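# Fully open an incubator's outer and inner glass doors

## Task

Swing the incubator's outer door and then the glass door behind it fully open, and leave both resting open on their own, not held by the robot. No flask may reach the floor. Neither door may be slammed open or closed. The robot must not tip over or finish leaning. When finished, release everything and move the robot away.

## Robot and tools

Robot: a Hello Robot Stretch 3 with one arm. It has a two-wheel differential base (0.33 m long, 0.34 m wide), a lift that slides up a mast, and a telescoping arm that sticks out to the robot's right side. The base cannot move sideways. To move the gripper forward or back, drive the base. Turning on the spot pivots about the point midway between the drive wheels, 0.05 m behind the front edge. With the arm pulled in and the wrist folded, a turn sweeps a 0.28 m radius. An unfolded, level gripper reaches beyond that circle.

Frames: the base frame has its origin on the floor between the drive wheels, x forward, y left, z up. hand_pose is reported in this frame, at the point where the closed fingertips meet. The odometry frame is the base frame as it stood at the start. Heading is positive to the left, from -3.142 to 3.142.

Tool execute_actions takes {"actions": [...]}, which run in order. An empty list only reports state and images. Each action may contain "robot", "steps" (1 to 450 control steps at 30 per second; default 1) and "until" (allowed only together with steps). {"steps": n} alone just waits. "robot" holds one of three things. The first is a single command with "base", "joints" and/or "contact_limits". The second is a list of up to 8 such commands or {"pause_s": s} entries (s at most 15), run one after another. The third is {"stop": true}, which brakes everything and clears the queue.

Base commands are offsets from where the base is when the command begins, one key only. {"translate_m": d} drives straight d metres, forward positive, |d| at most 1. {"rotate_rad": d} turns in place by d radians, counter-clockwise (left) positive, |d| at most 3.2.

Joint commands are absolute targets given by name. Joints you leave out keep their earlier target. Ranges: lift_m 0 to 1.1 (arm height on the mast); arm_m 0 to 0.52 (extension); wrist_yaw_rad -1.345 to 4.42 (0 means along the arm, positive swings toward the front, 3.0 folds over the base); wrist_pitch_rad -1.57 to 0.451 (0 level, negative tips the fingers down); wrist_roll_rad -2.911 to 2.911; gripper_m -0.089 to 0.179 (larger is wider; the real fingertip gap is smaller than this value); head_pan_rad -3.953 to 1.73 (0 forward, positive left, -1.57 looks along the arm); head_tilt_rad -1.53 to 0.419 (negative looks down). contact_limits {"arm_m": e} sets the motor effort in percent (1 to 100) at which that arm motion halts. Lower values are gentler, but a value that is too low halts at once.

A new command acts immediately and throws away the rest of any older queue. A queued command starts only after every motion of the previous one ended "done" ("off_target" is also accepted for the base and gripper). To wait until everything has stopped, use "steps": 450, "until": {"robot": {"status": "ended"}}. until can also compare fields, for example {"robot": {"lift_m": [">", 0.3]}}. "any" in place of "robot" ends the wait when any motion finishes. If any value is out of range, the whole call is rejected and nothing runs.

Tool zoom_image: {"camera": one of head_camera, nav_camera, wrist_camera, "region": [x0, y0, x1, y1]}. The region is in pixels of that camera's latest image, measured from the top-left corner, and can be at most 504 by 504. Image sizes: head_camera 896x504, nav_camera 672x504 (fisheye), wrist_camera 644x364. Panning or tilting the head moves both head cameras.

Tool finished_scene: {"scene": n}. Before calling it, make sure all motion has ended.

Result lines: base_status and joint_status show moving, done, off_target, contact_stop, time_out, stopped, not_commanded or torque_fault. The base bracket shows distance travelled against the goal, counted from wheel turns. joint_goals lists the current targets. measured_speeds gives per-second rates. refusals, queue and queue_left describe refused goals and queue progress. Lines starting with refused: or dropped: name the action and command, counted from 0. on_its_own reports goals the robot changed itself, slack or switched-off joints, and any lean of 3 degrees or more. base_tilt gives forward and right lean in degrees. motor_effort gives percent effort per joint, with the peak in brackets. lidar_m lists 12 distances in 30-degree sectors counter-clockwise from straight ahead, in a plane 0.17 m high; glass is invisible to it. wrist_depth_mm and head_depth_mm give 7x7 grids of median depths in mm.

Speed: the base moves fast only when stowed (lift_m under 0.30, arm_m under 0.03, wrist_yaw_rad above 2.54); otherwise it is capped at 0.10 m/s and 0.63 rad/s.

Cautions. Fold or unfold the wrist only with lift_m between 0.32 and 0.95, pitch -0.4 and roll near 0. If yaw is below -0.4, keep pitch at -0.5 or lower. Pushing with the gripper higher than about 0.45 m can tip the robot before the contact stop acts, and pushing again after a contact_stop is riskier still. Don't drive while hooked on or pressing against something fixed. If the robot catches on furniture, reverse the last move in small steps, pull the gripper away, and lower the lift to about 0.2 if it stays leaning. After a contact_stop, the arm or lift goes slack until it gets a new command. Wrist servos may switch off for 10 s after sustained strain. Move the doors gently so they don't slam, keep flasks from falling, and let go and back away at the end.

Each tool is called after ">>>" as name(argument=value, ...), one argument or row to a line, values as JSON.

## Session

>>> execute_actions(
  actions=[],
)

Scene clock: 0.00 s.
robot.base_odometry: x=+0.000 y=+0.000 heading=+0.000 (m, m, rad; robot's odometry frame)
robot.turned_by_wheels: +0.000 (rad since the last result)
robot.turned_by_imu: +0.000 (rad since the last result)
robot.base_tilt: forward=+2.1 right=+0.7 (deg)
robot.lidar_m: 2.58 1.97 2.43 1.73 1.50 1.50 1.73 2.33 2.33 2.65 1.66 1.70
robot.head_depth_mm: 1920 2294 2301 2304 2291 2289 2257 / 1935 2485 2490 2479 2482 2498 2271 / 1923 2662 2692 2718 2715 2701 2264 / 1919 2841 2969 3005 2994 3009 2262 / 1928 2847 3064 3033 3076 2989 2256 / 1689 2707 2777 2805 2803 2806 2286 / 1661 2514 2577 2550 2546 2547 2299
robot.base_status: not_commanded
robot.joint_positions: lift_m=+0.360 arm_m=+0.002 wrist_yaw_rad=+2.982 wrist_pitch_rad=-0.617 wrist_roll_rad=-0.015 gripper_m=+0.037 head_pan_rad=-0.017 head_tilt_rad=-0.009
robot.joint_goals: lift_m=+0.360 arm_m=+0.002 wrist_yaw_rad=+2.982 wrist_pitch_rad=-0.617 wrist_roll_rad=-0.015 gripper_m=+0.037 head_pan_rad=-0.017 head_tilt_rad=-0.009
robot.joint_status: lift_m=not_commanded arm_m=not_commanded wrist_yaw_rad=not_commanded wrist_pitch_rad=not_commanded wrist_roll_rad=not_commanded gripper_m=not_commanded head_pan_rad=not_commanded head_tilt_rad=not_commanded
robot.measured_speeds: translate_m=+0.000 rotate_rad=+0.000 lift_m=+0.000 arm_m=+0.000 wrist_yaw_rad=+0.000 wrist_pitch_rad=+0.000 wrist_roll_rad=+0.000 head_pan_rad=+0.000 head_tilt_rad=+0.000
robot: refusals=0 queue=idle queue_left=0
robot.motor_effort: left_wheel=-1 right_wheel=+0 lift_m=+21 arm_m=+0 wrist_yaw_rad=+0 wrist_pitch_rad=+5 wrist_roll_rad=+0 gripper_m=-1 head_pan_rad=+0 head_tilt_rad=+0 (%)
robot.hand_pose: x=+0.0099 y=+0.0461 z=+0.3304 quat_wxyz=(+0.267, +0.683, +0.162, +0.660) (m; robot's base frame)
robot.wrist_depth_mm: - - - - - - - / - - - - - 955 934 / 855 829 824 814 795 789 769 / 710 701 691 676 663 665 642 / 613 603 606 603 601 570 558 / 528 539 - - - 501 498 / 478 - - - 449 451 441
pictures: head_camera (sideways: a quarter turn clockwise sets it upright), nav_camera (sideways: a quarter turn counterclockwise sets it upright), wrist_camera
Images, in order (width x height): head_camera 896x504, nav_camera 672x504, wrist_camera 644x364.

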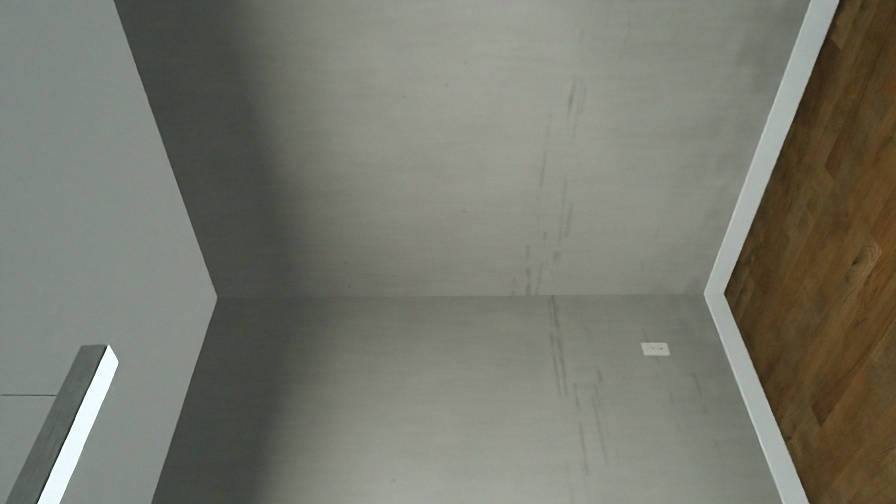

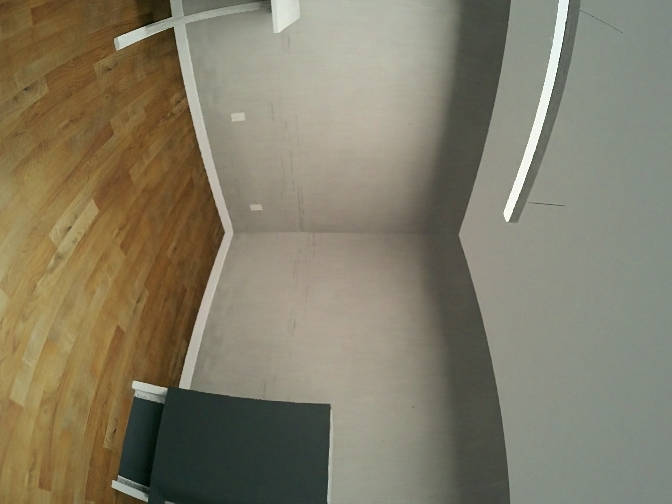

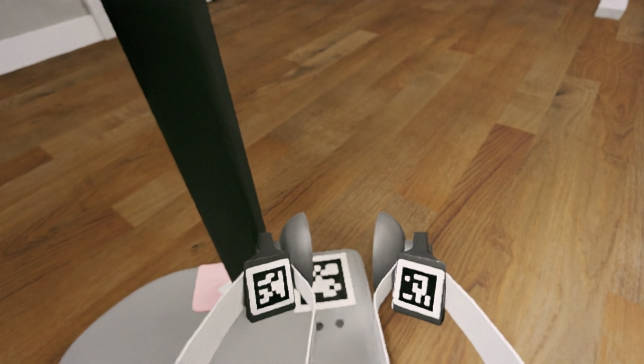

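>>> execute_actions(
  actions=[
    {"robot":{"joints":{"head_pan_rad":-1.0,"head_tilt_rad":-0.4}},"steps":200,"until":{"robot":{"status":"ended"}}},
  ],
)

>>> execute_actions(
  actions=[
    {"robot":{"joints":{"head_pan_rad":1.0,"head_tilt_rad":-0.4}},"steps":200,"until":{"robot":{"status":"ended"}}},
  ],
)

Scene clock: 1.57 s.
robot.base_odometry: x=+0.000 y=+0.000 heading=+0.000 (m, m, rad; robot's odometry frame)
robot.turned_by_wheels: +0.000 (rad since the last result)
robot.turned_by_imu: +0.000 (rad since the last result)
robot.base_tilt: forward=+2.1 right=+0.7 (deg)
robot.lidar_m: 2.58 1.97 2.42 1.74 1.50 1.50 1.72 2.34 2.33 2.66 1.66 1.70
robot.head_depth_mm: 2081 2219 2391 2598 2331 1753 1410 / 2039 2176 2333 2535 2299 1765 1421 / 1987 2135 2294 2450 2312 1771 1425 / 1951 2080 2220 2413 2291 1762 1425 / 1908 2019 1568 1670 1920 1769 1430 / 1878 1966 1500 1609 1722 1764 1424 / 1852 1912 1464 1560 1675 1765 1430
robot.base_status: not_commanded
robot.joint_positions: lift_m=+0.360 arm_m=+0.002 wrist_yaw_rad=+2.982 wrist_pitch_rad=-0.617 wrist_roll_rad=-0.015 gripper_m=+0.037 head_pan_rad=-0.993 head_tilt_rad=-0.395
robot.joint_goals: lift_m=+0.360 arm_m=+0.002 wrist_yaw_rad=+2.982 wrist_pitch_rad=-0.617 wrist_roll_rad=-0.015 gripper_m=+0.037 head_pan_rad=-1.000 head_tilt_rad=-0.400
robot.joint_status: lift_m=not_commanded arm_m=not_commanded wrist_yaw_rad=not_commanded wrist_pitch_rad=not_commanded wrist_roll_rad=not_commanded gripper_m=not_commanded head_pan_rad=done head_tilt_rad=done
robot.measured_speeds: translate_m=+0.000 rotate_rad=+0.000 lift_m=+0.000 arm_m=+0.000 wrist_yaw_rad=+0.000 wrist_pitch_rad=+0.000 wrist_roll_rad=+0.000 head_pan_rad=+0.000 head_tilt_rad=+0.000
robot: refusals=0 queue=done queue_left=0
robot.motor_effort: left_wheel=+0(0) right_wheel=+1(0) lift_m=+21(20) arm_m=+0(0) wrist_yaw_rad=+0(0) wrist_pitch_rad=+5(5) wrist_roll_rad=+0(1) gripper_m=+0(1) head_pan_rad=-2(35) head_tilt_rad=-3(19) (%)
robot.hand_pose: x=+0.0099 y=+0.0461 z=+0.3304 quat_wxyz=(+0.267, +0.683, +0.162, +0.660) (m; robot's base frame)
robot.wrist_depth_mm: - - - - - - - / - - - - - 992 925 / 866 861 836 820 784 795 753 / 706 702 692 673 654 667 648 / 609 607 598 603 587 565 559 / 533 530 - - - 503 494 / 470 - - - 450 442 443
pictures: head_camera (sideways: a quarter turn clockwise sets it upright), nav_camera (sideways: a quarter turn counterclockwise sets it upright), wrist_camera
Images, in order (width x height): head_camera 896x504, nav_camera 672x504, wrist_camera 644x364.

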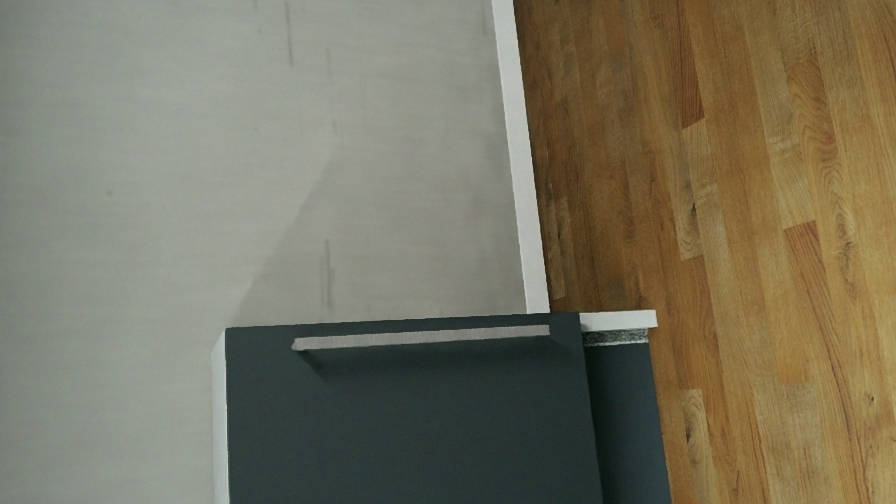

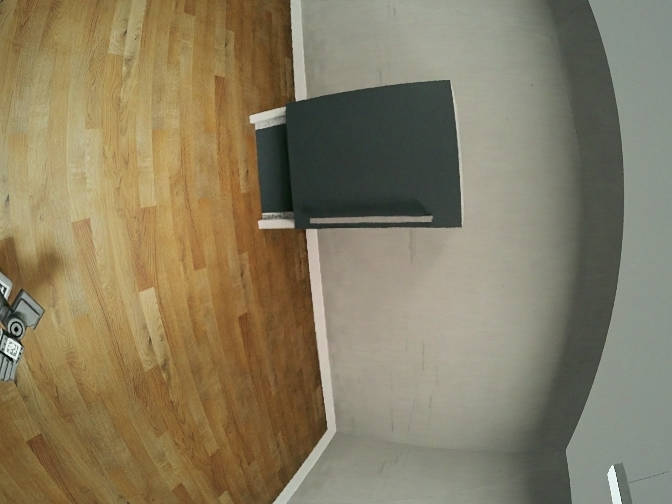

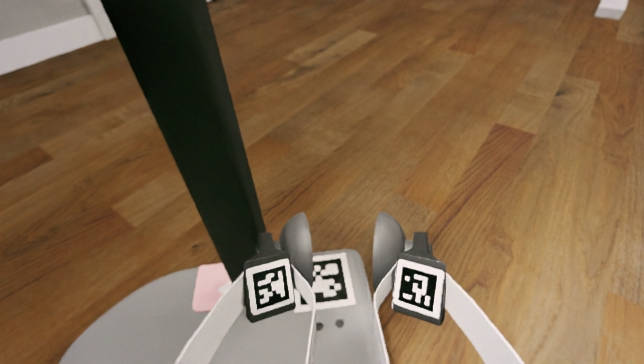

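Scene clock: 3.13 s.
robot.base_odometry: x=+0.000 y=+0.000 heading=+0.000 (m, m, rad; robot's odometry frame)
robot.turned_by_wheels: +0.000 (rad since the last result)
robot.turned_by_imu: +0.000 (rad since the last result)
robot.base_tilt: forward=+2.1 right=+0.7 (deg)
robot.lidar_m: 2.58 1.97 2.42 1.73 1.51 1.50 1.72 2.34 2.33 2.65 1.66 1.70
robot.head_depth_mm: 1984 2093 2219 2381 2298 1766 1414 / 2011 2147 2203 2399 2199 1752 1427 / 2034 2177 2260 2468 2329 1753 1416 / 2077 2189 2290 2580 2338 1755 1423 / 2104 2253 2285 2603 2332 1752 1420 / 2160 2322 2419 2677 2320 1758 1425 / 2222 2353 2151 2656 2301 1781 1430
robot.base_status: not_commanded
robot.joint_positions: lift_m=+0.360 arm_m=+0.002 wrist_yaw_rad=+2.982 wrist_pitch_rad=-0.617 wrist_roll_rad=-0.015 gripper_m=+0.037 head_pan_rad=+0.993 head_tilt_rad=-0.395
robot.joint_goals: lift_m=+0.360 arm_m=+0.002 wrist_yaw_rad=+2.982 wrist_pitch_rad=-0.617 wrist_roll_rad=-0.015 gripper_m=+0.037 head_pan_rad=+1.000 head_tilt_rad=-0.400
robot.joint_status: lift_m=not_commanded arm_m=not_commanded wrist_yaw_rad=not_commanded wrist_pitch_rad=not_commanded wrist_roll_rad=not_commanded gripper_m=not_commanded head_pan_rad=done head_tilt_rad=done
robot.measured_speeds: translate_m=+0.000 rotate_rad=+0.000 lift_m=+0.000 arm_m=+0.000 wrist_yaw_rad=+0.000 wrist_pitch_rad=+0.000 wrist_roll_rad=+0.000 head_pan_rad=+0.000 head_tilt_rad=+0.000
robot: refusals=0 queue=done queue_left=0
robot.motor_effort: left_wheel=+0(1) right_wheel=+0(0) lift_m=+21(21) arm_m=+0(0) wrist_yaw_rad=+1(0) wrist_pitch_rad=+5(5) wrist_roll_rad=+0(0) gripper_m=-1(1) head_pan_rad=+3(35) head_tilt_rad=-2(3) (%)
robot.hand_pose: x=+0.0099 y=+0.0461 z=+0.3304 quat_wxyz=(+0.267, +0.683, +0.162, +0.660) (m; robot's base frame)
robot.wrist_depth_mm: - - - - - - - / - - - - 995 950 929 / 883 846 825 800 797 773 771 / 716 692 691 685 663 659 646 / 615 610 602 610 594 568 558 / 534 538 - - - 505 493 / 472 - - - 449 450 445
pictures: head_camera (sideways: a quarter turn clockwise sets it upright), nav_camera (sideways: a quarter turn counterclockwise sets it upright), wrist_camera
Images, in order (width x height): head_camera 896x504, nav_camera 672x504, wrist_camera 644x364.

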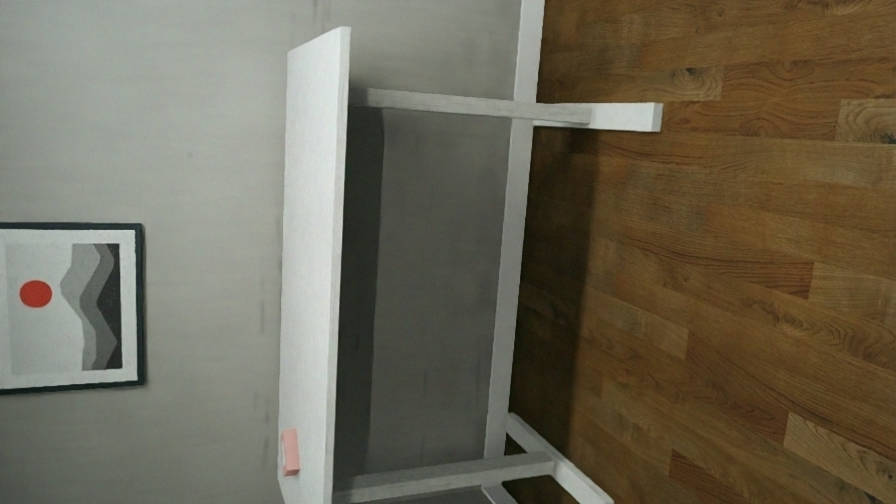

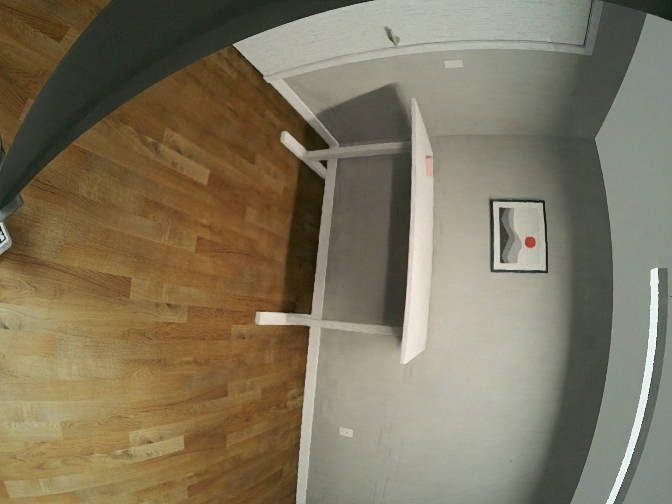

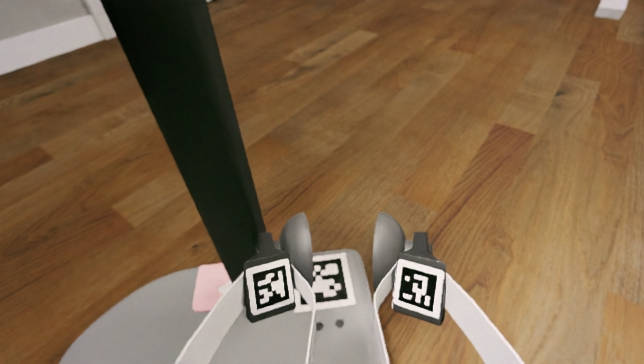

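>>> execute_actions(
  actions=[
    {"robot":{"base":{"rotate_rad":-0.78},"joints":{"head_pan_rad":0,"head_tilt_rad":-0.45}},"steps":200,"until":{"robot":{"status":"ended"}}},
  ],
)

Scene clock: 6.27 s.
robot.base_odometry: x=+0.000 y=+0.000 heading=-0.780 (m, m, rad; robot's odometry frame)
robot.turned_by_wheels: -0.780 (rad since the last result)
robot.turned_by_imu: -0.773 (rad since the last result)
robot.base_tilt: forward=+2.1 right=+0.7 (deg)
robot.lidar_m: 1.66 1.72 2.52 1.97 2.17 1.56 1.50 1.55 2.10 2.33 2.41 2.36
robot.head_depth_mm: 1880 2029 2186 2410 2162 1666 1368 / 1891 2026 2187 2386 2141 1670 1367 / 1881 1973 1577 1708 1989 1674 1373 / 1894 1475 1536 1665 1922 1682 1375 / 1900 1464 1534 1678 1933 1675 1375 / 1892 1473 1529 1665 1931 1678 1370 / 1889 1461 1552 2307 2068 1674 1376
robot.base_status: done (rotate_rad -0.7798 of -0.7800)
robot.joint_positions: lift_m=+0.360 arm_m=+0.002 wrist_yaw_rad=+2.982 wrist_pitch_rad=-0.617 wrist_roll_rad=-0.015 gripper_m=+0.037 head_pan_rad=+0.007 head_tilt_rad=-0.445
robot.joint_goals: lift_m=+0.360 arm_m=+0.002 wrist_yaw_rad=+2.982 wrist_pitch_rad=-0.617 wrist_roll_rad=-0.015 gripper_m=+0.037 head_pan_rad=+0.000 head_tilt_rad=-0.450
robot.joint_status: lift_m=not_commanded arm_m=not_commanded wrist_yaw_rad=not_commanded wrist_pitch_rad=not_commanded wrist_roll_rad=not_commanded gripper_m=not_commanded head_pan_rad=done head_tilt_rad=done
robot.measured_speeds: translate_m=+0.000 rotate_rad=+0.000 lift_m=+0.000 arm_m=+0.000 wrist_yaw_rad=+0.000 wrist_pitch_rad=+0.000 wrist_roll_rad=+0.000 head_pan_rad=+0.000 head_tilt_rad=+0.000
robot: refusals=0 queue=done queue_left=0
robot.motor_effort: left_wheel=+2(5) right_wheel=-4(10) lift_m=+20(21) arm_m=+0(0) wrist_yaw_rad=+0(1) wrist_pitch_rad=+5(5) wrist_roll_rad=+0(0) gripper_m=+0(0) head_pan_rad=-3(33) head_tilt_rad=-3(9) (%)
robot.hand_pose: x=+0.0099 y=+0.0461 z=+0.3304 quat_wxyz=(+0.267, +0.683, +0.162, +0.660) (m; robot's base frame)
robot.wrist_depth_mm: - - - - - - - / - - - - 977 973 932 / 873 852 830 806 803 779 775 / 720 699 687 682 653 655 651 / 619 595 599 604 597 573 559 / 534 535 - - - 504 494 / 477 - - - 451 446 438
pictures: head_camera (sideways: a quarter turn clockwise sets it upright), nav_camera (sideways: a quarter turn counterclockwise sets it upright), wrist_camera
Images, in order (width x height): head_camera 896x504, nav_camera 672x504, wrist_camera 644x364.

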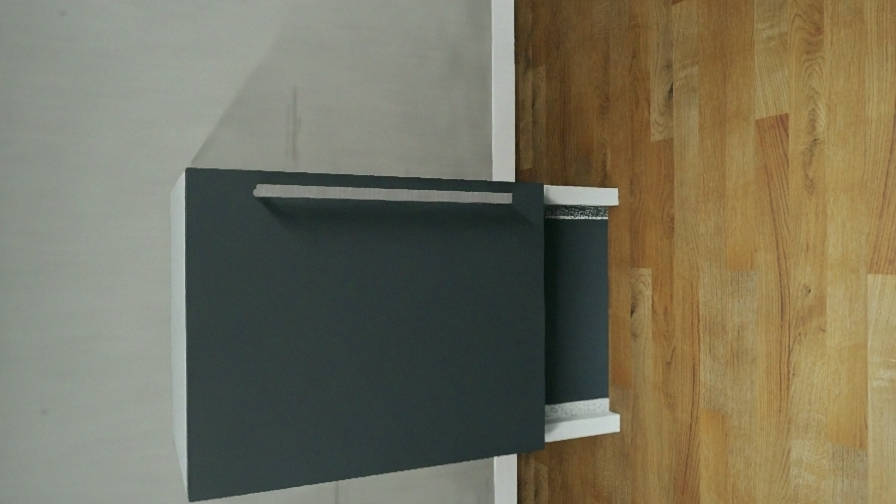

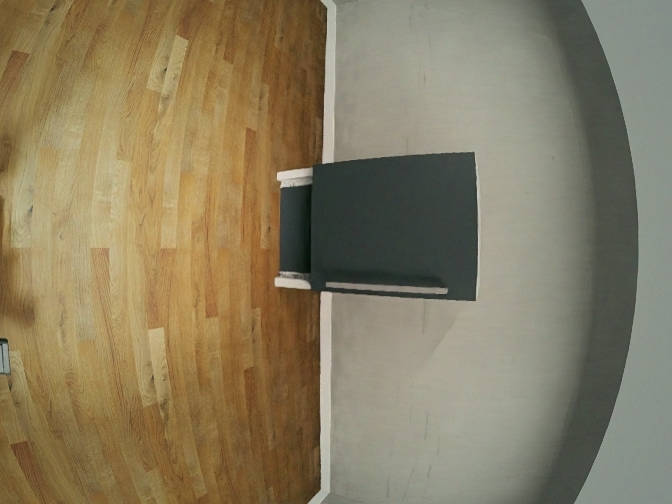

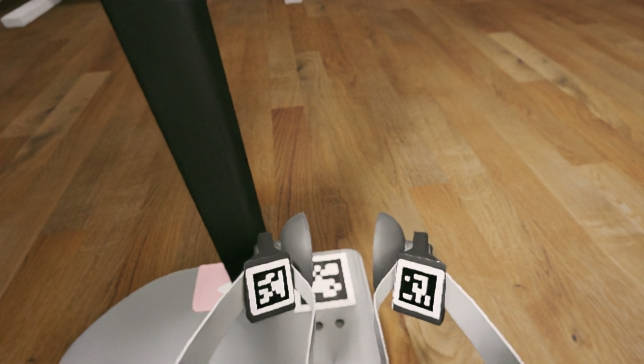

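>>> execute_actions(
  actions=[
    {"robot":[{"base":{"translate_m":0.52}},{"base":{"rotate_rad":1.57},"joints":{"lift_m":0.6,"head_pan_rad":-1.57,"head_tilt_rad":-0.6}},{"joints":{"wrist_pitch_rad":-0.4}},{"joints":{"wrist_yaw_rad":0,"gripper_m":0.12}},{"joints":{"wrist_pitch_rad":0}}],"steps":450,"until":{"robot":{"status":"ended"}}},
    {"steps":300,"until":{"robot":{"status":"ended"}}},
  ],
)

Scene clock: 22.57 s.
robot.base_odometry: x=+0.370 y=-0.366 heading=+0.790 (m, m, rad; robot's odometry frame)
robot.turned_by_wheels: +1.570 (rad since the last result)
robot.turned_by_imu: +1.555 (rad since the last result)
robot.base_tilt: forward=+2.2 right=+0.8 (deg)
robot.lidar_m: 2.02 2.51 2.09 2.02 2.09 2.42 2.32 2.40 1.80 1.14 1.22 2.43
robot.head_depth_mm: 1453 1611 1791 1994 1800 1464 1239 / 1426 1578 1769 1994 1802 1469 1244 / 1229 959 1058 1191 1565 1465 1243 / 1228 970 1079 1212 1535 1479 1242 / 1247 970 1079 1218 1384 1469 1238 / 1255 968 1079 1221 1379 1470 1256 / 1276 970 1070 1211 1377 1479 1249
robot.base_status: done (rotate_rad +1.5698 of +1.5700)
robot.joint_positions: lift_m=+0.600 arm_m=+0.002 wrist_yaw_rad=+0.002 wrist_pitch_rad=-0.028 wrist_roll_rad=-0.015 gripper_m=+0.120 head_pan_rad=-1.563 head_tilt_rad=-0.593
robot.joint_goals: lift_m=+0.600 arm_m=+0.002 wrist_yaw_rad=+0.000 wrist_pitch_rad=+0.000 wrist_roll_rad=-0.015 gripper_m=+0.120 head_pan_rad=-1.570 head_tilt_rad=-0.600
robot.joint_status: lift_m=done arm_m=not_commanded wrist_yaw_rad=done wrist_pitch_rad=done wrist_roll_rad=not_commanded gripper_m=done head_pan_rad=done head_tilt_rad=done
robot.measured_speeds: translate_m=+0.000 rotate_rad=+0.000 lift_m=+0.000 arm_m=+0.000 wrist_yaw_rad=+0.000 wrist_pitch_rad=+0.000 wrist_roll_rad=+0.000 head_pan_rad=+0.000 head_tilt_rad=+0.000
robot: refusals=0 queue=done queue_left=0
robot.motor_effort: left_wheel=-3(6) right_wheel=+5(10) lift_m=+23(22) arm_m=+0(0) wrist_yaw_rad=-2(5) wrist_pitch_rad=+14(14) wrist_roll_rad=+0(1) gripper_m=+0(81) head_pan_rad=-3(34) head_tilt_rad=-3(15) (%)
robot.hand_pose: x=-0.0209 y=-0.4020 z=+0.7073 quat_wxyz=(+0.713, +0.011, -0.701, -0.009) (m; robot's base frame)
robot.wrist_depth_mm: - 790 791 777 - - - / - 820 809 786 - - - / - 848 832 814 - - - / - 868 856 857 - - - / - 899 884 854 - - - / - - 916 898 - - - / - - - - - - -
pictures: head_camera (sideways: a quarter turn clockwise sets it upright), nav_camera (sideways: a quarter turn counterclockwise sets it upright), wrist_camera
Images, in order (width x height): head_camera 896x504, nav_camera 672x504, wrist_camera 644x364.

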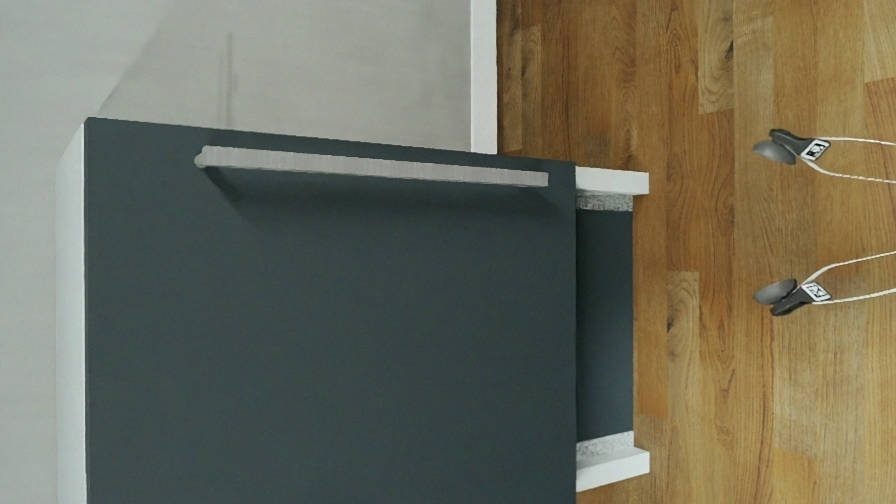

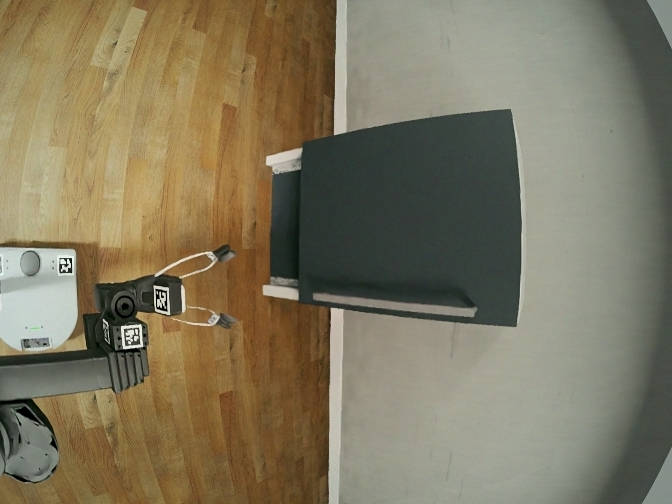

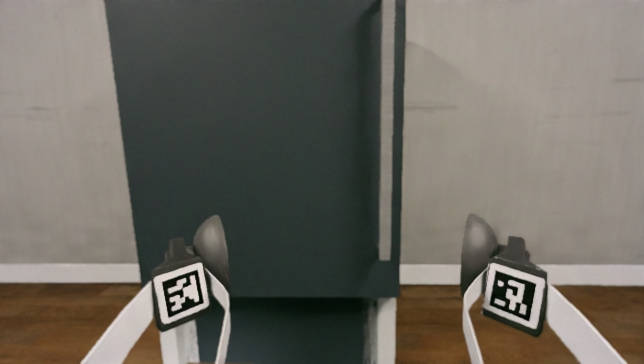

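>>> execute_actions(
  actions=[
    {"robot":{"base":{"translate_m":-0.11},"joints":{"lift_m":0.47,"arm_m":0.36,"head_tilt_rad":-0.8}},"steps":300,"until":{"robot":{"status":"ended"}}},
  ],
)

Scene clock: 26.90 s.
robot.base_odometry: x=+0.292 y=-0.444 heading=+0.790 (m, m, rad; robot's odometry frame)
robot.turned_by_wheels: +0.000 (rad since the last result)
robot.turned_by_imu: -0.001 (rad since the last result)
robot.base_tilt: forward=+2.1 right=+0.8 (deg)
robot.lidar_m: 2.13 2.62 2.09 2.02 2.09 2.31 2.21 2.29 1.81 1.13 1.22 2.43
robot.head_depth_mm: 1499 1710 1979 1802 1503 1303 1143 / 1498 1716 1978 1787 1514 1325 - / 1481 1666 1974 1792 - 1308 1149 / 898 1018 1174 1380 1472 1309 1142 / 918 1044 1199 1578 1517 1312 1139 / 911 1044 1197 1585 1517 1303 1147 / 915 1039 1204 1590 1503 1299 1148
robot.base_status: done (translate_m -0.1100 of -0.1100)
robot.joint_positions: lift_m=+0.470 arm_m=+0.360 wrist_yaw_rad=+0.000 wrist_pitch_rad=-0.026 wrist_roll_rad=-0.015 gripper_m=+0.120 head_pan_rad=-1.563 head_tilt_rad=-0.790
robot.joint_goals: lift_m=+0.470 arm_m=+0.360 wrist_yaw_rad=+0.000 wrist_pitch_rad=+0.000 wrist_roll_rad=-0.015 gripper_m=+0.120 head_pan_rad=-1.570 head_tilt_rad=-0.800
robot.joint_status: lift_m=done arm_m=done wrist_yaw_rad=done wrist_pitch_rad=done wrist_roll_rad=not_commanded gripper_m=done head_pan_rad=done head_tilt_rad=done
robot.measured_speeds: translate_m=+0.000 rotate_rad=+0.000 lift_m=+0.000 arm_m=+0.000 wrist_yaw_rad=+0.000 wrist_pitch_rad=+0.000 wrist_roll_rad=+0.000 head_pan_rad=+0.000 head_tilt_rad=+0.000
robot: refusals=0 queue=done queue_left=0
robot.motor_effort: left_wheel=-3(7) right_wheel=+6(6) lift_m=+18(23) arm_m=+2(4) wrist_yaw_rad=-1(2) wrist_pitch_rad=+13(14) wrist_roll_rad=+0(0) gripper_m=+1(0) head_pan_rad=-3(3) head_tilt_rad=-3(15) (%)
robot.hand_pose: x=-0.0213 y=-0.7602 z=+0.5781 quat_wxyz=(+0.713, +0.010, -0.701, -0.009) (m; robot's base frame)
robot.wrist_depth_mm: 454 448 447 437 - - - / 465 463 463 455 - - - / 484 482 473 462 - - - / 501 489 483 483 - - - / 516 501 500 492 - - - / 526 534 517 505 - - - / 653 667 535 526 - 919 962
pictures: head_camera (sideways: a quarter turn clockwise sets it upright), nav_camera (sideways: a quarter turn counterclockwise sets it upright), wrist_camera
Images, in order (width x height): head_camera 896x504, nav_camera 672x504, wrist_camera 644x364.

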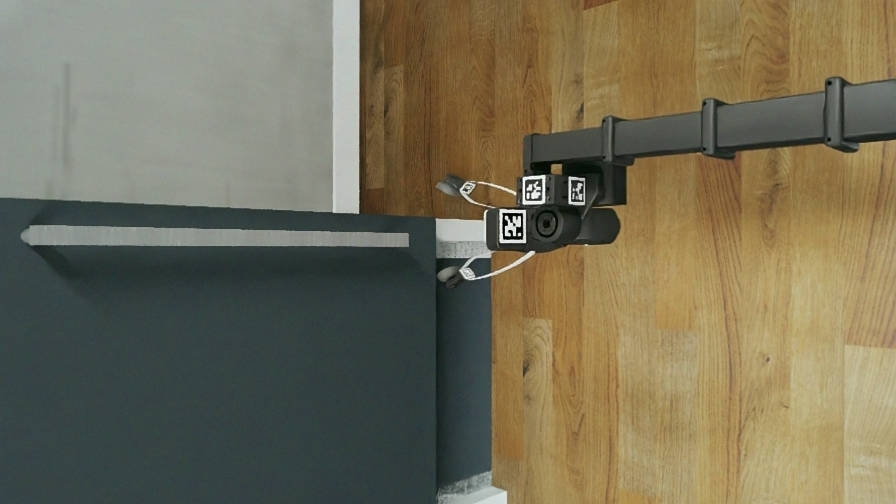

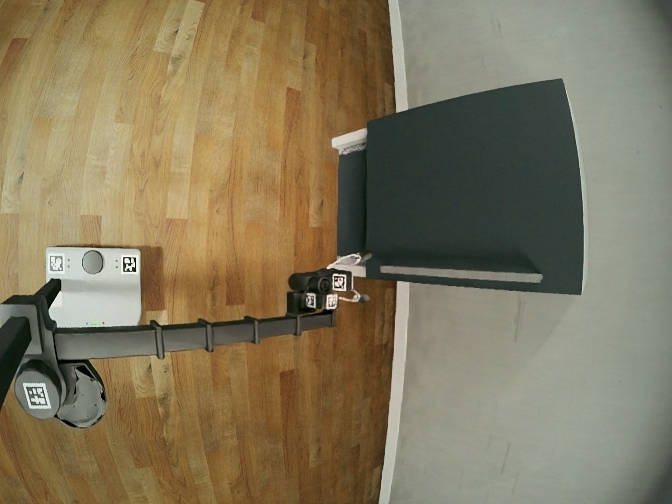

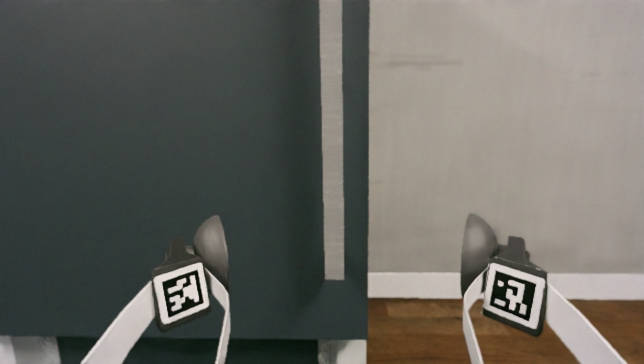

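>>> execute_actions(
  actions=[
    {"robot":{"joints":{"lift_m":0.52,"arm_m":0.51},"contact_limits":{"arm_m":15}},"steps":300,"until":{"robot":{"status":"ended"}}},
  ],
)

Scene clock: 29.60 s.
robot.base_odometry: x=+0.292 y=-0.444 heading=+0.790 (m, m, rad; robot's odometry frame)
robot.turned_by_wheels: +0.000 (rad since the last result)
robot.turned_by_imu: +0.000 (rad since the last result)
robot.base_tilt: forward=+2.1 right=+0.7 (deg)
robot.lidar_m: 2.13 2.62 2.09 2.02 2.09 2.30 2.22 2.29 1.81 1.13 1.22 2.43
robot.head_depth_mm: 1511 1714 1970 1796 1510 1301 1151 / 1501 1715 1980 1800 1536 1326 - / 1478 1675 1956 - 1507 1303 1143 / 900 1016 1182 1639 1518 1304 1147 / 913 1048 1203 1579 1514 1310 1148 / 914 1044 1199 1576 1510 1301 1147 / 914 1041 1204 1576 1499 1306 1144
robot.base_status: done (translate_m -0.1100 of -0.1100)
robot.joint_positions: lift_m=+0.520 arm_m=+0.510 wrist_yaw_rad=+0.000 wrist_pitch_rad=-0.026 wrist_roll_rad=-0.015 gripper_m=+0.120 head_pan_rad=-1.563 head_tilt_rad=-0.790
robot.joint_goals: lift_m=+0.520 arm_m=+0.510 wrist_yaw_rad=+0.000 wrist_pitch_rad=+0.000 wrist_roll_rad=-0.015 gripper_m=+0.120 head_pan_rad=-1.570 head_tilt_rad=-0.800
robot.joint_status: lift_m=done arm_m=done wrist_yaw_rad=done wrist_pitch_rad=done wrist_roll_rad=not_commanded gripper_m=done head_pan_rad=done head_tilt_rad=done
robot.measured_speeds: translate_m=+0.000 rotate_rad=+0.000 lift_m=+0.000 arm_m=+0.000 wrist_yaw_rad=+0.000 wrist_pitch_rad=+0.000 wrist_roll_rad=+0.000 head_pan_rad=+0.000 head_tilt_rad=+0.000
robot: refusals=0 queue=done queue_left=0
robot.motor_effort: left_wheel=-3(2) right_wheel=+6(5) lift_m=+23(24) arm_m=+3(3) wrist_yaw_rad=-2(2) wrist_pitch_rad=+13(13) wrist_roll_rad=+0(0) gripper_m=-1(0) head_pan_rad=-3(3) head_tilt_rad=-4(4) (%)
robot.contact_limits: arm_m 15 (drawing in: default 15, maximum 24; extending or still: default 21, maximum 34)
robot.hand_pose: x=-0.0213 y=-0.9102 z=+0.6279 quat_wxyz=(+0.713, +0.010, -0.701, -0.009) (m; robot's base frame)
robot.wrist_depth_mm: 312 310 302 295 917 935 906 / 318 316 313 306 948 950 929 / 330 325 321 316 969 968 941 / 340 336 330 325 991 965 963 / 349 345 339 335 - - - / 361 357 353 346 - - - / 376 370 361 354 - - -
pictures: head_camera (sideways: a quarter turn clockwise sets it upright), nav_camera (sideways: a quarter turn counterclockwise sets it upright), wrist_camera
Images, in order (width x height): head_camera 896x504, nav_camera 672x504, wrist_camera 644x364.

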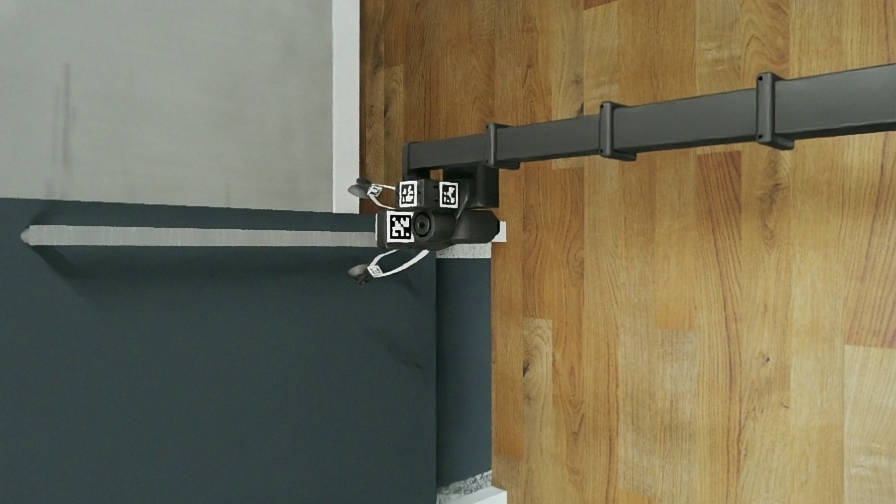

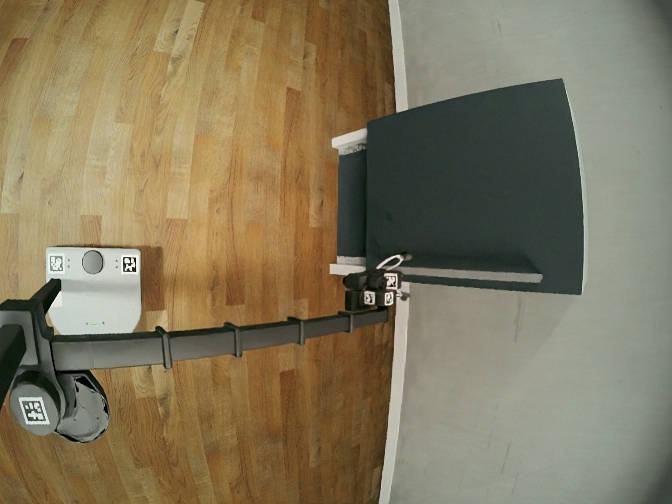

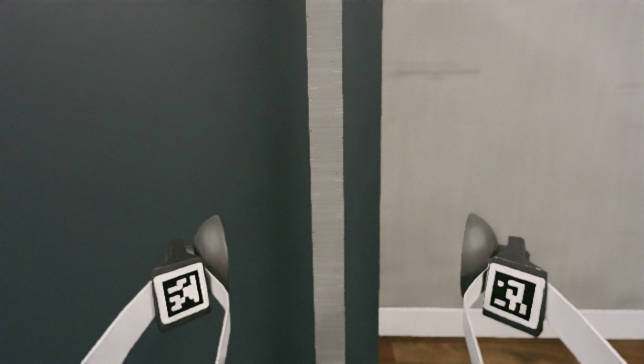

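>>> execute_actions(
  actions=[
    {"robot":[{"joints":{"arm_m":0.25}},{"base":{"rotate_rad":-0.5}},{"base":{"translate_m":0.21}},{"base":{"rotate_rad":0.5}},{"base":{"translate_m":-0.172}},{"joints":{"arm_m":0.44},"contact_limits":{"arm_m":15}}],"steps":450,"until":{"robot":{"status":"ended"}}},
    {"steps":300,"until":{"robot":{"status":"ended"}}},
  ],
)

Scene clock: 45.00 s.
robot.base_odometry: x=+0.372 y=-0.506 heading=+0.790 (m, m, rad; robot's odometry frame)
robot.turned_by_wheels: +0.000 (rad since the last result)
robot.turned_by_imu: -0.002 (rad since the last result)
robot.base_tilt: forward=+2.1 right=+0.8 (deg)
robot.lidar_m: 2.15 2.15 2.18 2.12 2.19 2.31 2.23 2.30 1.70 1.03 1.12 2.29
robot.head_depth_mm: 1414 1611 1865 1783 1504 1292 1147 / 1424 1616 1849 1800 1508 1331 - / 1366 1543 1835 1862 1482 1303 1143 / 810 921 1053 1290 1518 1309 1148 / 822 941 1086 1285 1504 1304 1150 / 824 935 1087 1288 1517 1303 1143 / 823 935 1082 1285 1507 1306 1144
robot.base_status: done (translate_m -0.1720 of -0.1720)
robot.joint_positions: lift_m=+0.520 arm_m=+0.440 wrist_yaw_rad=+0.000 wrist_pitch_rad=-0.026 wrist_roll_rad=-0.015 gripper_m=+0.120 head_pan_rad=-1.563 head_tilt_rad=-0.790
robot.joint_goals: lift_m=+0.520 arm_m=+0.440 wrist_yaw_rad=+0.000 wrist_pitch_rad=+0.000 wrist_roll_rad=-0.015 gripper_m=+0.120 head_pan_rad=-1.570 head_tilt_rad=-0.800
robot.joint_status: lift_m=done arm_m=done wrist_yaw_rad=done wrist_pitch_rad=done wrist_roll_rad=not_commanded gripper_m=done head_pan_rad=done head_tilt_rad=done
robot.measured_speeds: translate_m=+0.000 rotate_rad=+0.000 lift_m=+0.000 arm_m=+0.000 wrist_yaw_rad=+0.000 wrist_pitch_rad=+0.000 wrist_roll_rad=+0.000 head_pan_rad=+0.000 head_tilt_rad=+0.000
robot: refusals=0 queue=done queue_left=0
robot.motor_effort: left_wheel=-3(5) right_wheel=+5(11) lift_m=+23(23) arm_m=+3(2) wrist_yaw_rad=-1(1) wrist_pitch_rad=+13(13) wrist_roll_rad=+1(0) gripper_m=+0(0) head_pan_rad=-2(2) head_tilt_rad=-4(4) (%)
robot.contact_limits: arm_m 15 (drawing in: default 15, maximum 24; extending or still: default 21, maximum 34)
robot.hand_pose: x=-0.0214 y=-0.8402 z=+0.6279 quat_wxyz=(+0.713, +0.010, -0.701, -0.009) (m; robot's base frame)
robot.wrist_depth_mm: 281 277 273 206 883 865 884 / 289 285 282 274 886 896 872 / 297 295 291 283 935 959 916 / 309 300 298 292 933 958 953 / 317 309 307 301 979 965 976 / 327 323 314 309 - - 972 / 336 329 329 321 - - -
pictures: head_camera (sideways: a quarter turn clockwise sets it upright), nav_camera (sideways: a quarter turn counterclockwise sets it upright), wrist_camera
Images, in order (width x height): head_camera 896x504, nav_camera 672x504, wrist_camera 644x364.

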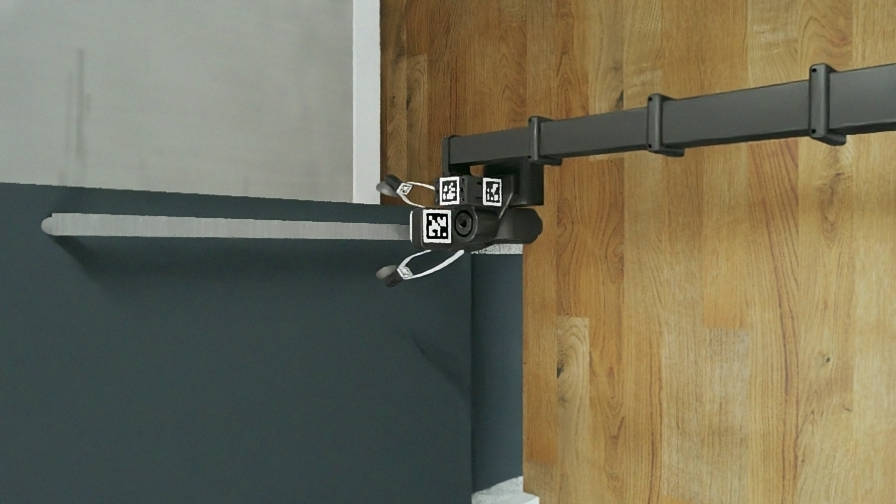

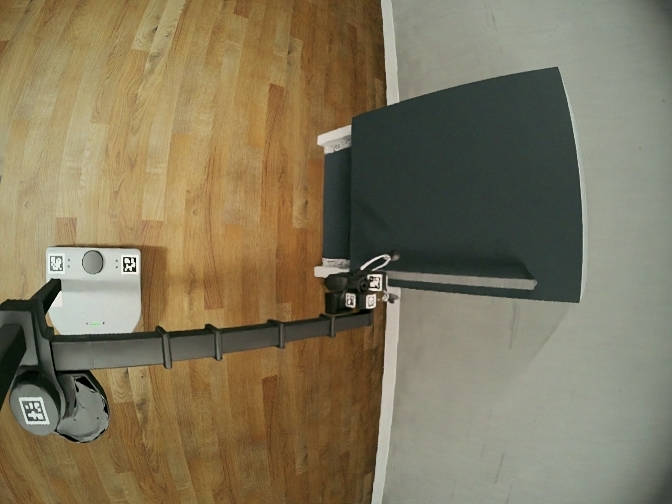

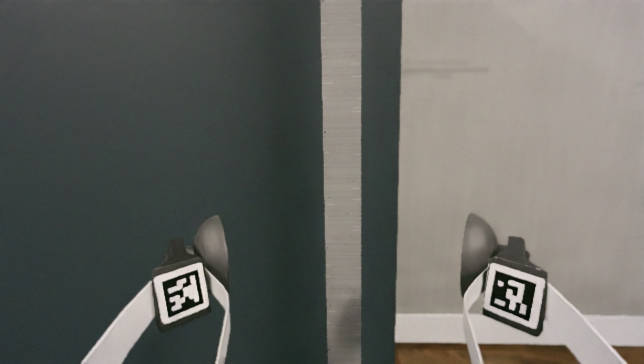

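>>> execute_actions(
  actions=[
    {"robot":{"joints":{"arm_m":0.52},"contact_limits":{"arm_m":10}},"steps":300,"until":{"robot":{"status":"ended"}}},
  ],
)

Scene clock: 46.83 s.
robot.base_odometry: x=+0.372 y=-0.506 heading=+0.790 (m, m, rad; robot's odometry frame)
robot.turned_by_wheels: +0.000 (rad since the last result)
robot.turned_by_imu: +0.000 (rad since the last result)
robot.base_tilt: forward=+2.1 right=+0.7 (deg)
robot.lidar_m: 2.15 2.15 2.18 2.12 2.19 2.32 2.23 2.30 1.71 1.03 1.11 2.29
robot.head_depth_mm: 1409 1610 1842 1799 1510 1308 1146 / 1423 1614 1850 1801 1546 1329 - / 1372 1556 1818 1715 1509 1307 1145 / 810 921 1038 1293 1513 1304 1146 / 825 937 1083 1282 1510 1296 1144 / 826 935 1086 1284 1517 1299 1149 / 824 940 1087 1287 1517 1299 1149
robot.base_status: done (translate_m -0.1720 of -0.1720)
robot.joint_positions: lift_m=+0.520 arm_m=+0.520 wrist_yaw_rad=+0.000 wrist_pitch_rad=-0.026 wrist_roll_rad=-0.015 gripper_m=+0.120 head_pan_rad=-1.563 head_tilt_rad=-0.790
robot.joint_goals: lift_m=+0.520 arm_m=+0.520 wrist_yaw_rad=+0.000 wrist_pitch_rad=+0.000 wrist_roll_rad=-0.015 gripper_m=+0.120 head_pan_rad=-1.570 head_tilt_rad=-0.800
robot.joint_status: lift_m=done arm_m=done wrist_yaw_rad=done wrist_pitch_rad=done wrist_roll_rad=not_commanded gripper_m=done head_pan_rad=done head_tilt_rad=done
robot.measured_speeds: translate_m=+0.000 rotate_rad=+0.000 lift_m=+0.000 arm_m=+0.000 wrist_yaw_rad=+0.000 wrist_pitch_rad=+0.000 wrist_roll_rad=+0.000 head_pan_rad=+0.000 head_tilt_rad=+0.000
robot: refusals=0 queue=done queue_left=0
robot.motor_effort: left_wheel=-3(3) right_wheel=+5(5) lift_m=+23(23) arm_m=+3(2) wrist_yaw_rad=-2(1) wrist_pitch_rad=+13(13) wrist_roll_rad=+0(1) gripper_m=+0(0) head_pan_rad=-3(2) head_tilt_rad=-4(4) (%)
robot.contact_limits: arm_m 10 (drawing in: default 15, maximum 24; extending or still: default 21, maximum 34)
robot.hand_pose: x=-0.0213 y=-0.9202 z=+0.6279 quat_wxyz=(+0.713, +0.010, -0.701, -0.009) (m; robot's base frame)
robot.wrist_depth_mm: 203 200 197 130 194 791 791 / 208 206 203 134 200 831 815 / 215 212 209 138 207 870 840 / 221 219 216 142 212 877 858 / 227 225 221 146 218 879 875 / 237 233 229 151 226 - 894 / 243 242 237 156 233 931 928
pictures: head_camera (sideways: a quarter turn clockwise sets it upright), nav_camera (sideways: a quarter turn counterclockwise sets it upright), wrist_camera
Images, in order (width x height): head_camera 896x504, nav_camera 672x504, wrist_camera 644x364.

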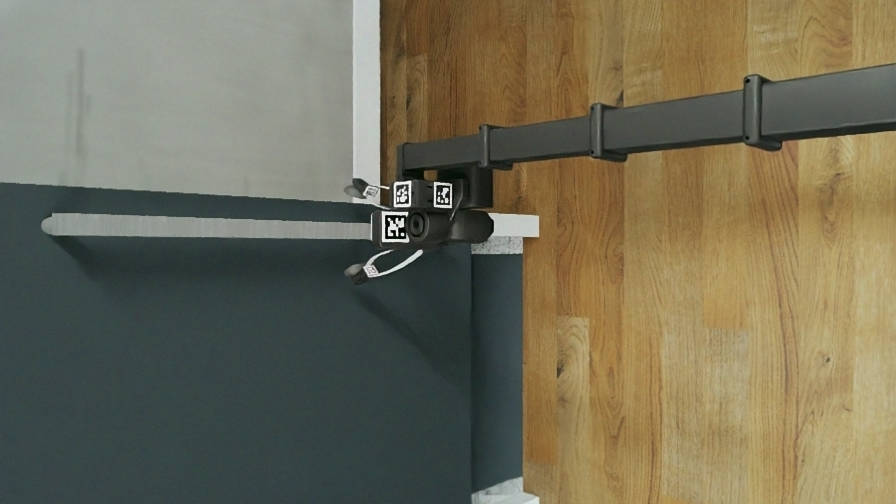

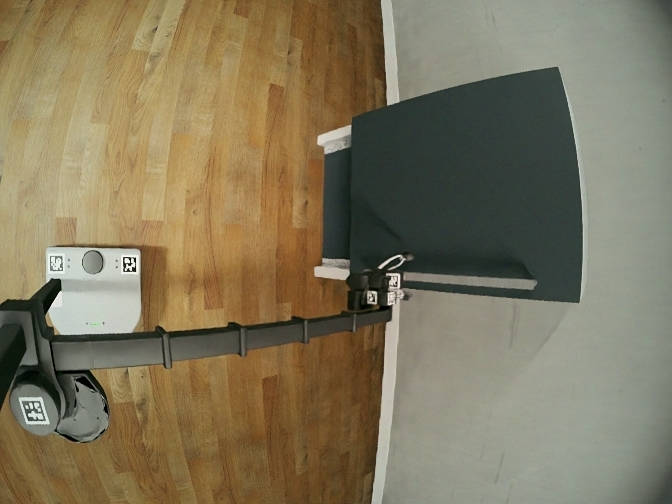

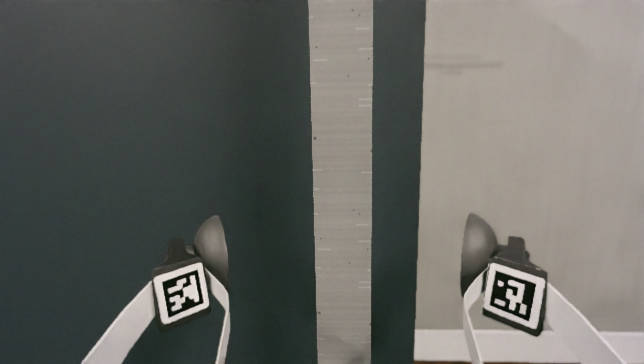

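>>> execute_actions(
  actions=[
    {"robot":[{"joints":{"gripper_m":-0.03}},{"joints":{"arm_m":0.40},"contact_limits":{"arm_m":24}}],"steps":300,"until":{"robot":{"status":"ended"}}},
  ],
)

Scene clock: 51.00 s.
robot.base_odometry: x=+0.372 y=-0.506 heading=+0.790 (m, m, rad; robot's odometry frame)
robot.turned_by_wheels: +0.000 (rad since the last result)
robot.turned_by_imu: -0.001 (rad since the last result)
robot.base_tilt: forward=+2.1 right=+0.7 (deg)
robot.lidar_m: 2.16 2.14 2.18 2.12 2.19 2.31 2.22 2.30 1.70 1.03 1.12 2.29
robot.head_depth_mm: 1415 1607 1867 1782 1508 1300 1148 / 1411 1614 1862 1797 1508 1333 - / 1367 1548 1812 1852 1463 1306 1147 / 811 922 1049 1253 1481 1300 1143 / 827 940 1083 1293 1520 1307 1147 / 819 939 1087 1297 1508 1302 1145 / 824 937 1083 1293 1518 1304 1147
robot.base_status: done (translate_m -0.1720 of -0.1720)
robot.joint_positions: lift_m=+0.520 arm_m=+0.400 wrist_yaw_rad=-0.001 wrist_pitch_rad=-0.022 wrist_roll_rad=-0.015 gripper_m=-0.027 head_pan_rad=-1.563 head_tilt_rad=-0.790
robot.joint_goals: lift_m=+0.520 arm_m=+0.400 wrist_yaw_rad=+0.000 wrist_pitch_rad=+0.000 wrist_roll_rad=-0.015 gripper_m=-0.027 head_pan_rad=-1.570 head_tilt_rad=-0.800
robot.joint_status: lift_m=done arm_m=done wrist_yaw_rad=done wrist_pitch_rad=done wrist_roll_rad=not_commanded gripper_m=done head_pan_rad=done head_tilt_rad=done
robot.measured_speeds: translate_m=+0.000 rotate_rad=+0.000 lift_m=+0.000 arm_m=+0.000 wrist_yaw_rad=+0.000 wrist_pitch_rad=+0.000 wrist_roll_rad=+0.000 head_pan_rad=+0.000 head_tilt_rad=+0.000
robot: refusals=0 queue=done queue_left=0
robot.motor_effort: left_wheel=-2(3) right_wheel=+4(5) lift_m=+23(22) arm_m=-2(8) wrist_yaw_rad=+0(0) wrist_pitch_rad=+11(13) wrist_roll_rad=+0(0) gripper_m=-11(96) head_pan_rad=-3(3) head_tilt_rad=-4(4) (%)
robot.contact_limits: arm_m 24 (drawing in: default 15, maximum 24; extending or still: default 21, maximum 34)
robot.hand_pose: x=-0.0216 y=-0.8009 z=+0.6287 quat_wxyz=(+0.713, +0.008, -0.701, -0.008) (m; robot's base frame)
robot.wrist_depth_mm: 320 316 311 307 924 905 879 / 328 322 317 312 946 958 942 / 338 334 331 326 986 957 950 / 348 346 338 334 999 993 986 / 359 357 348 345 - - - / 370 366 360 - - - - / 380 377 371 365 991 - -
pictures: head_camera (sideways: a quarter turn clockwise sets it upright), nav_camera (sideways: a quarter turn counterclockwise sets it upright), wrist_camera
Images, in order (width x height): head_camera 896x504, nav_camera 672x504, wrist_camera 644x364.

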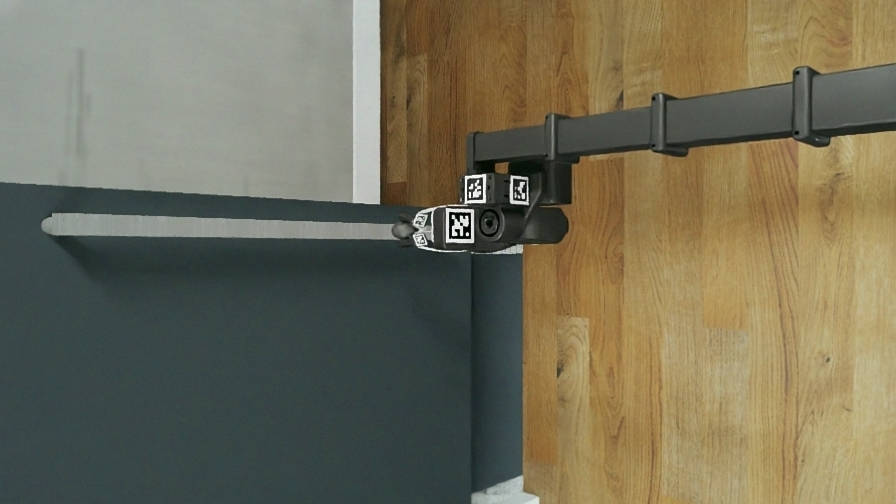

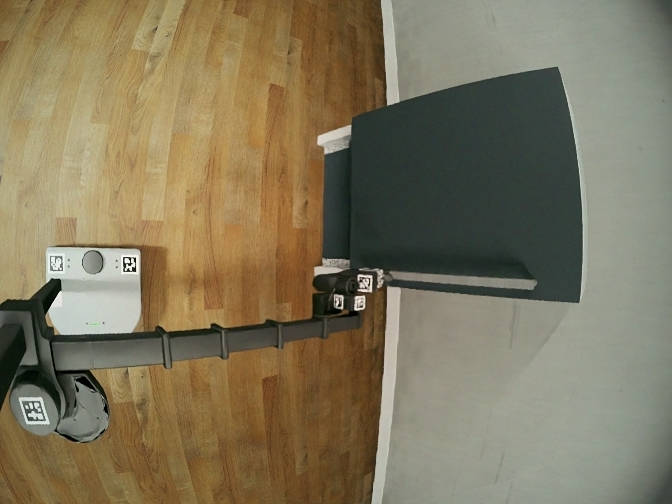

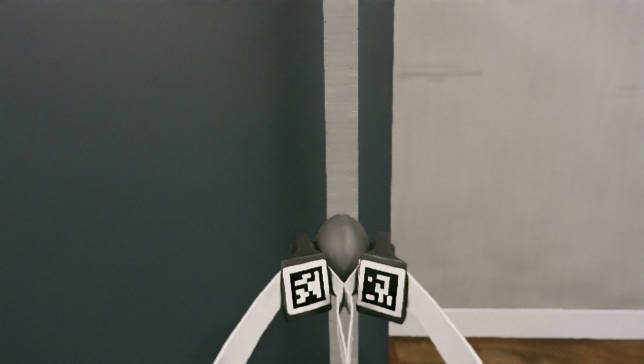

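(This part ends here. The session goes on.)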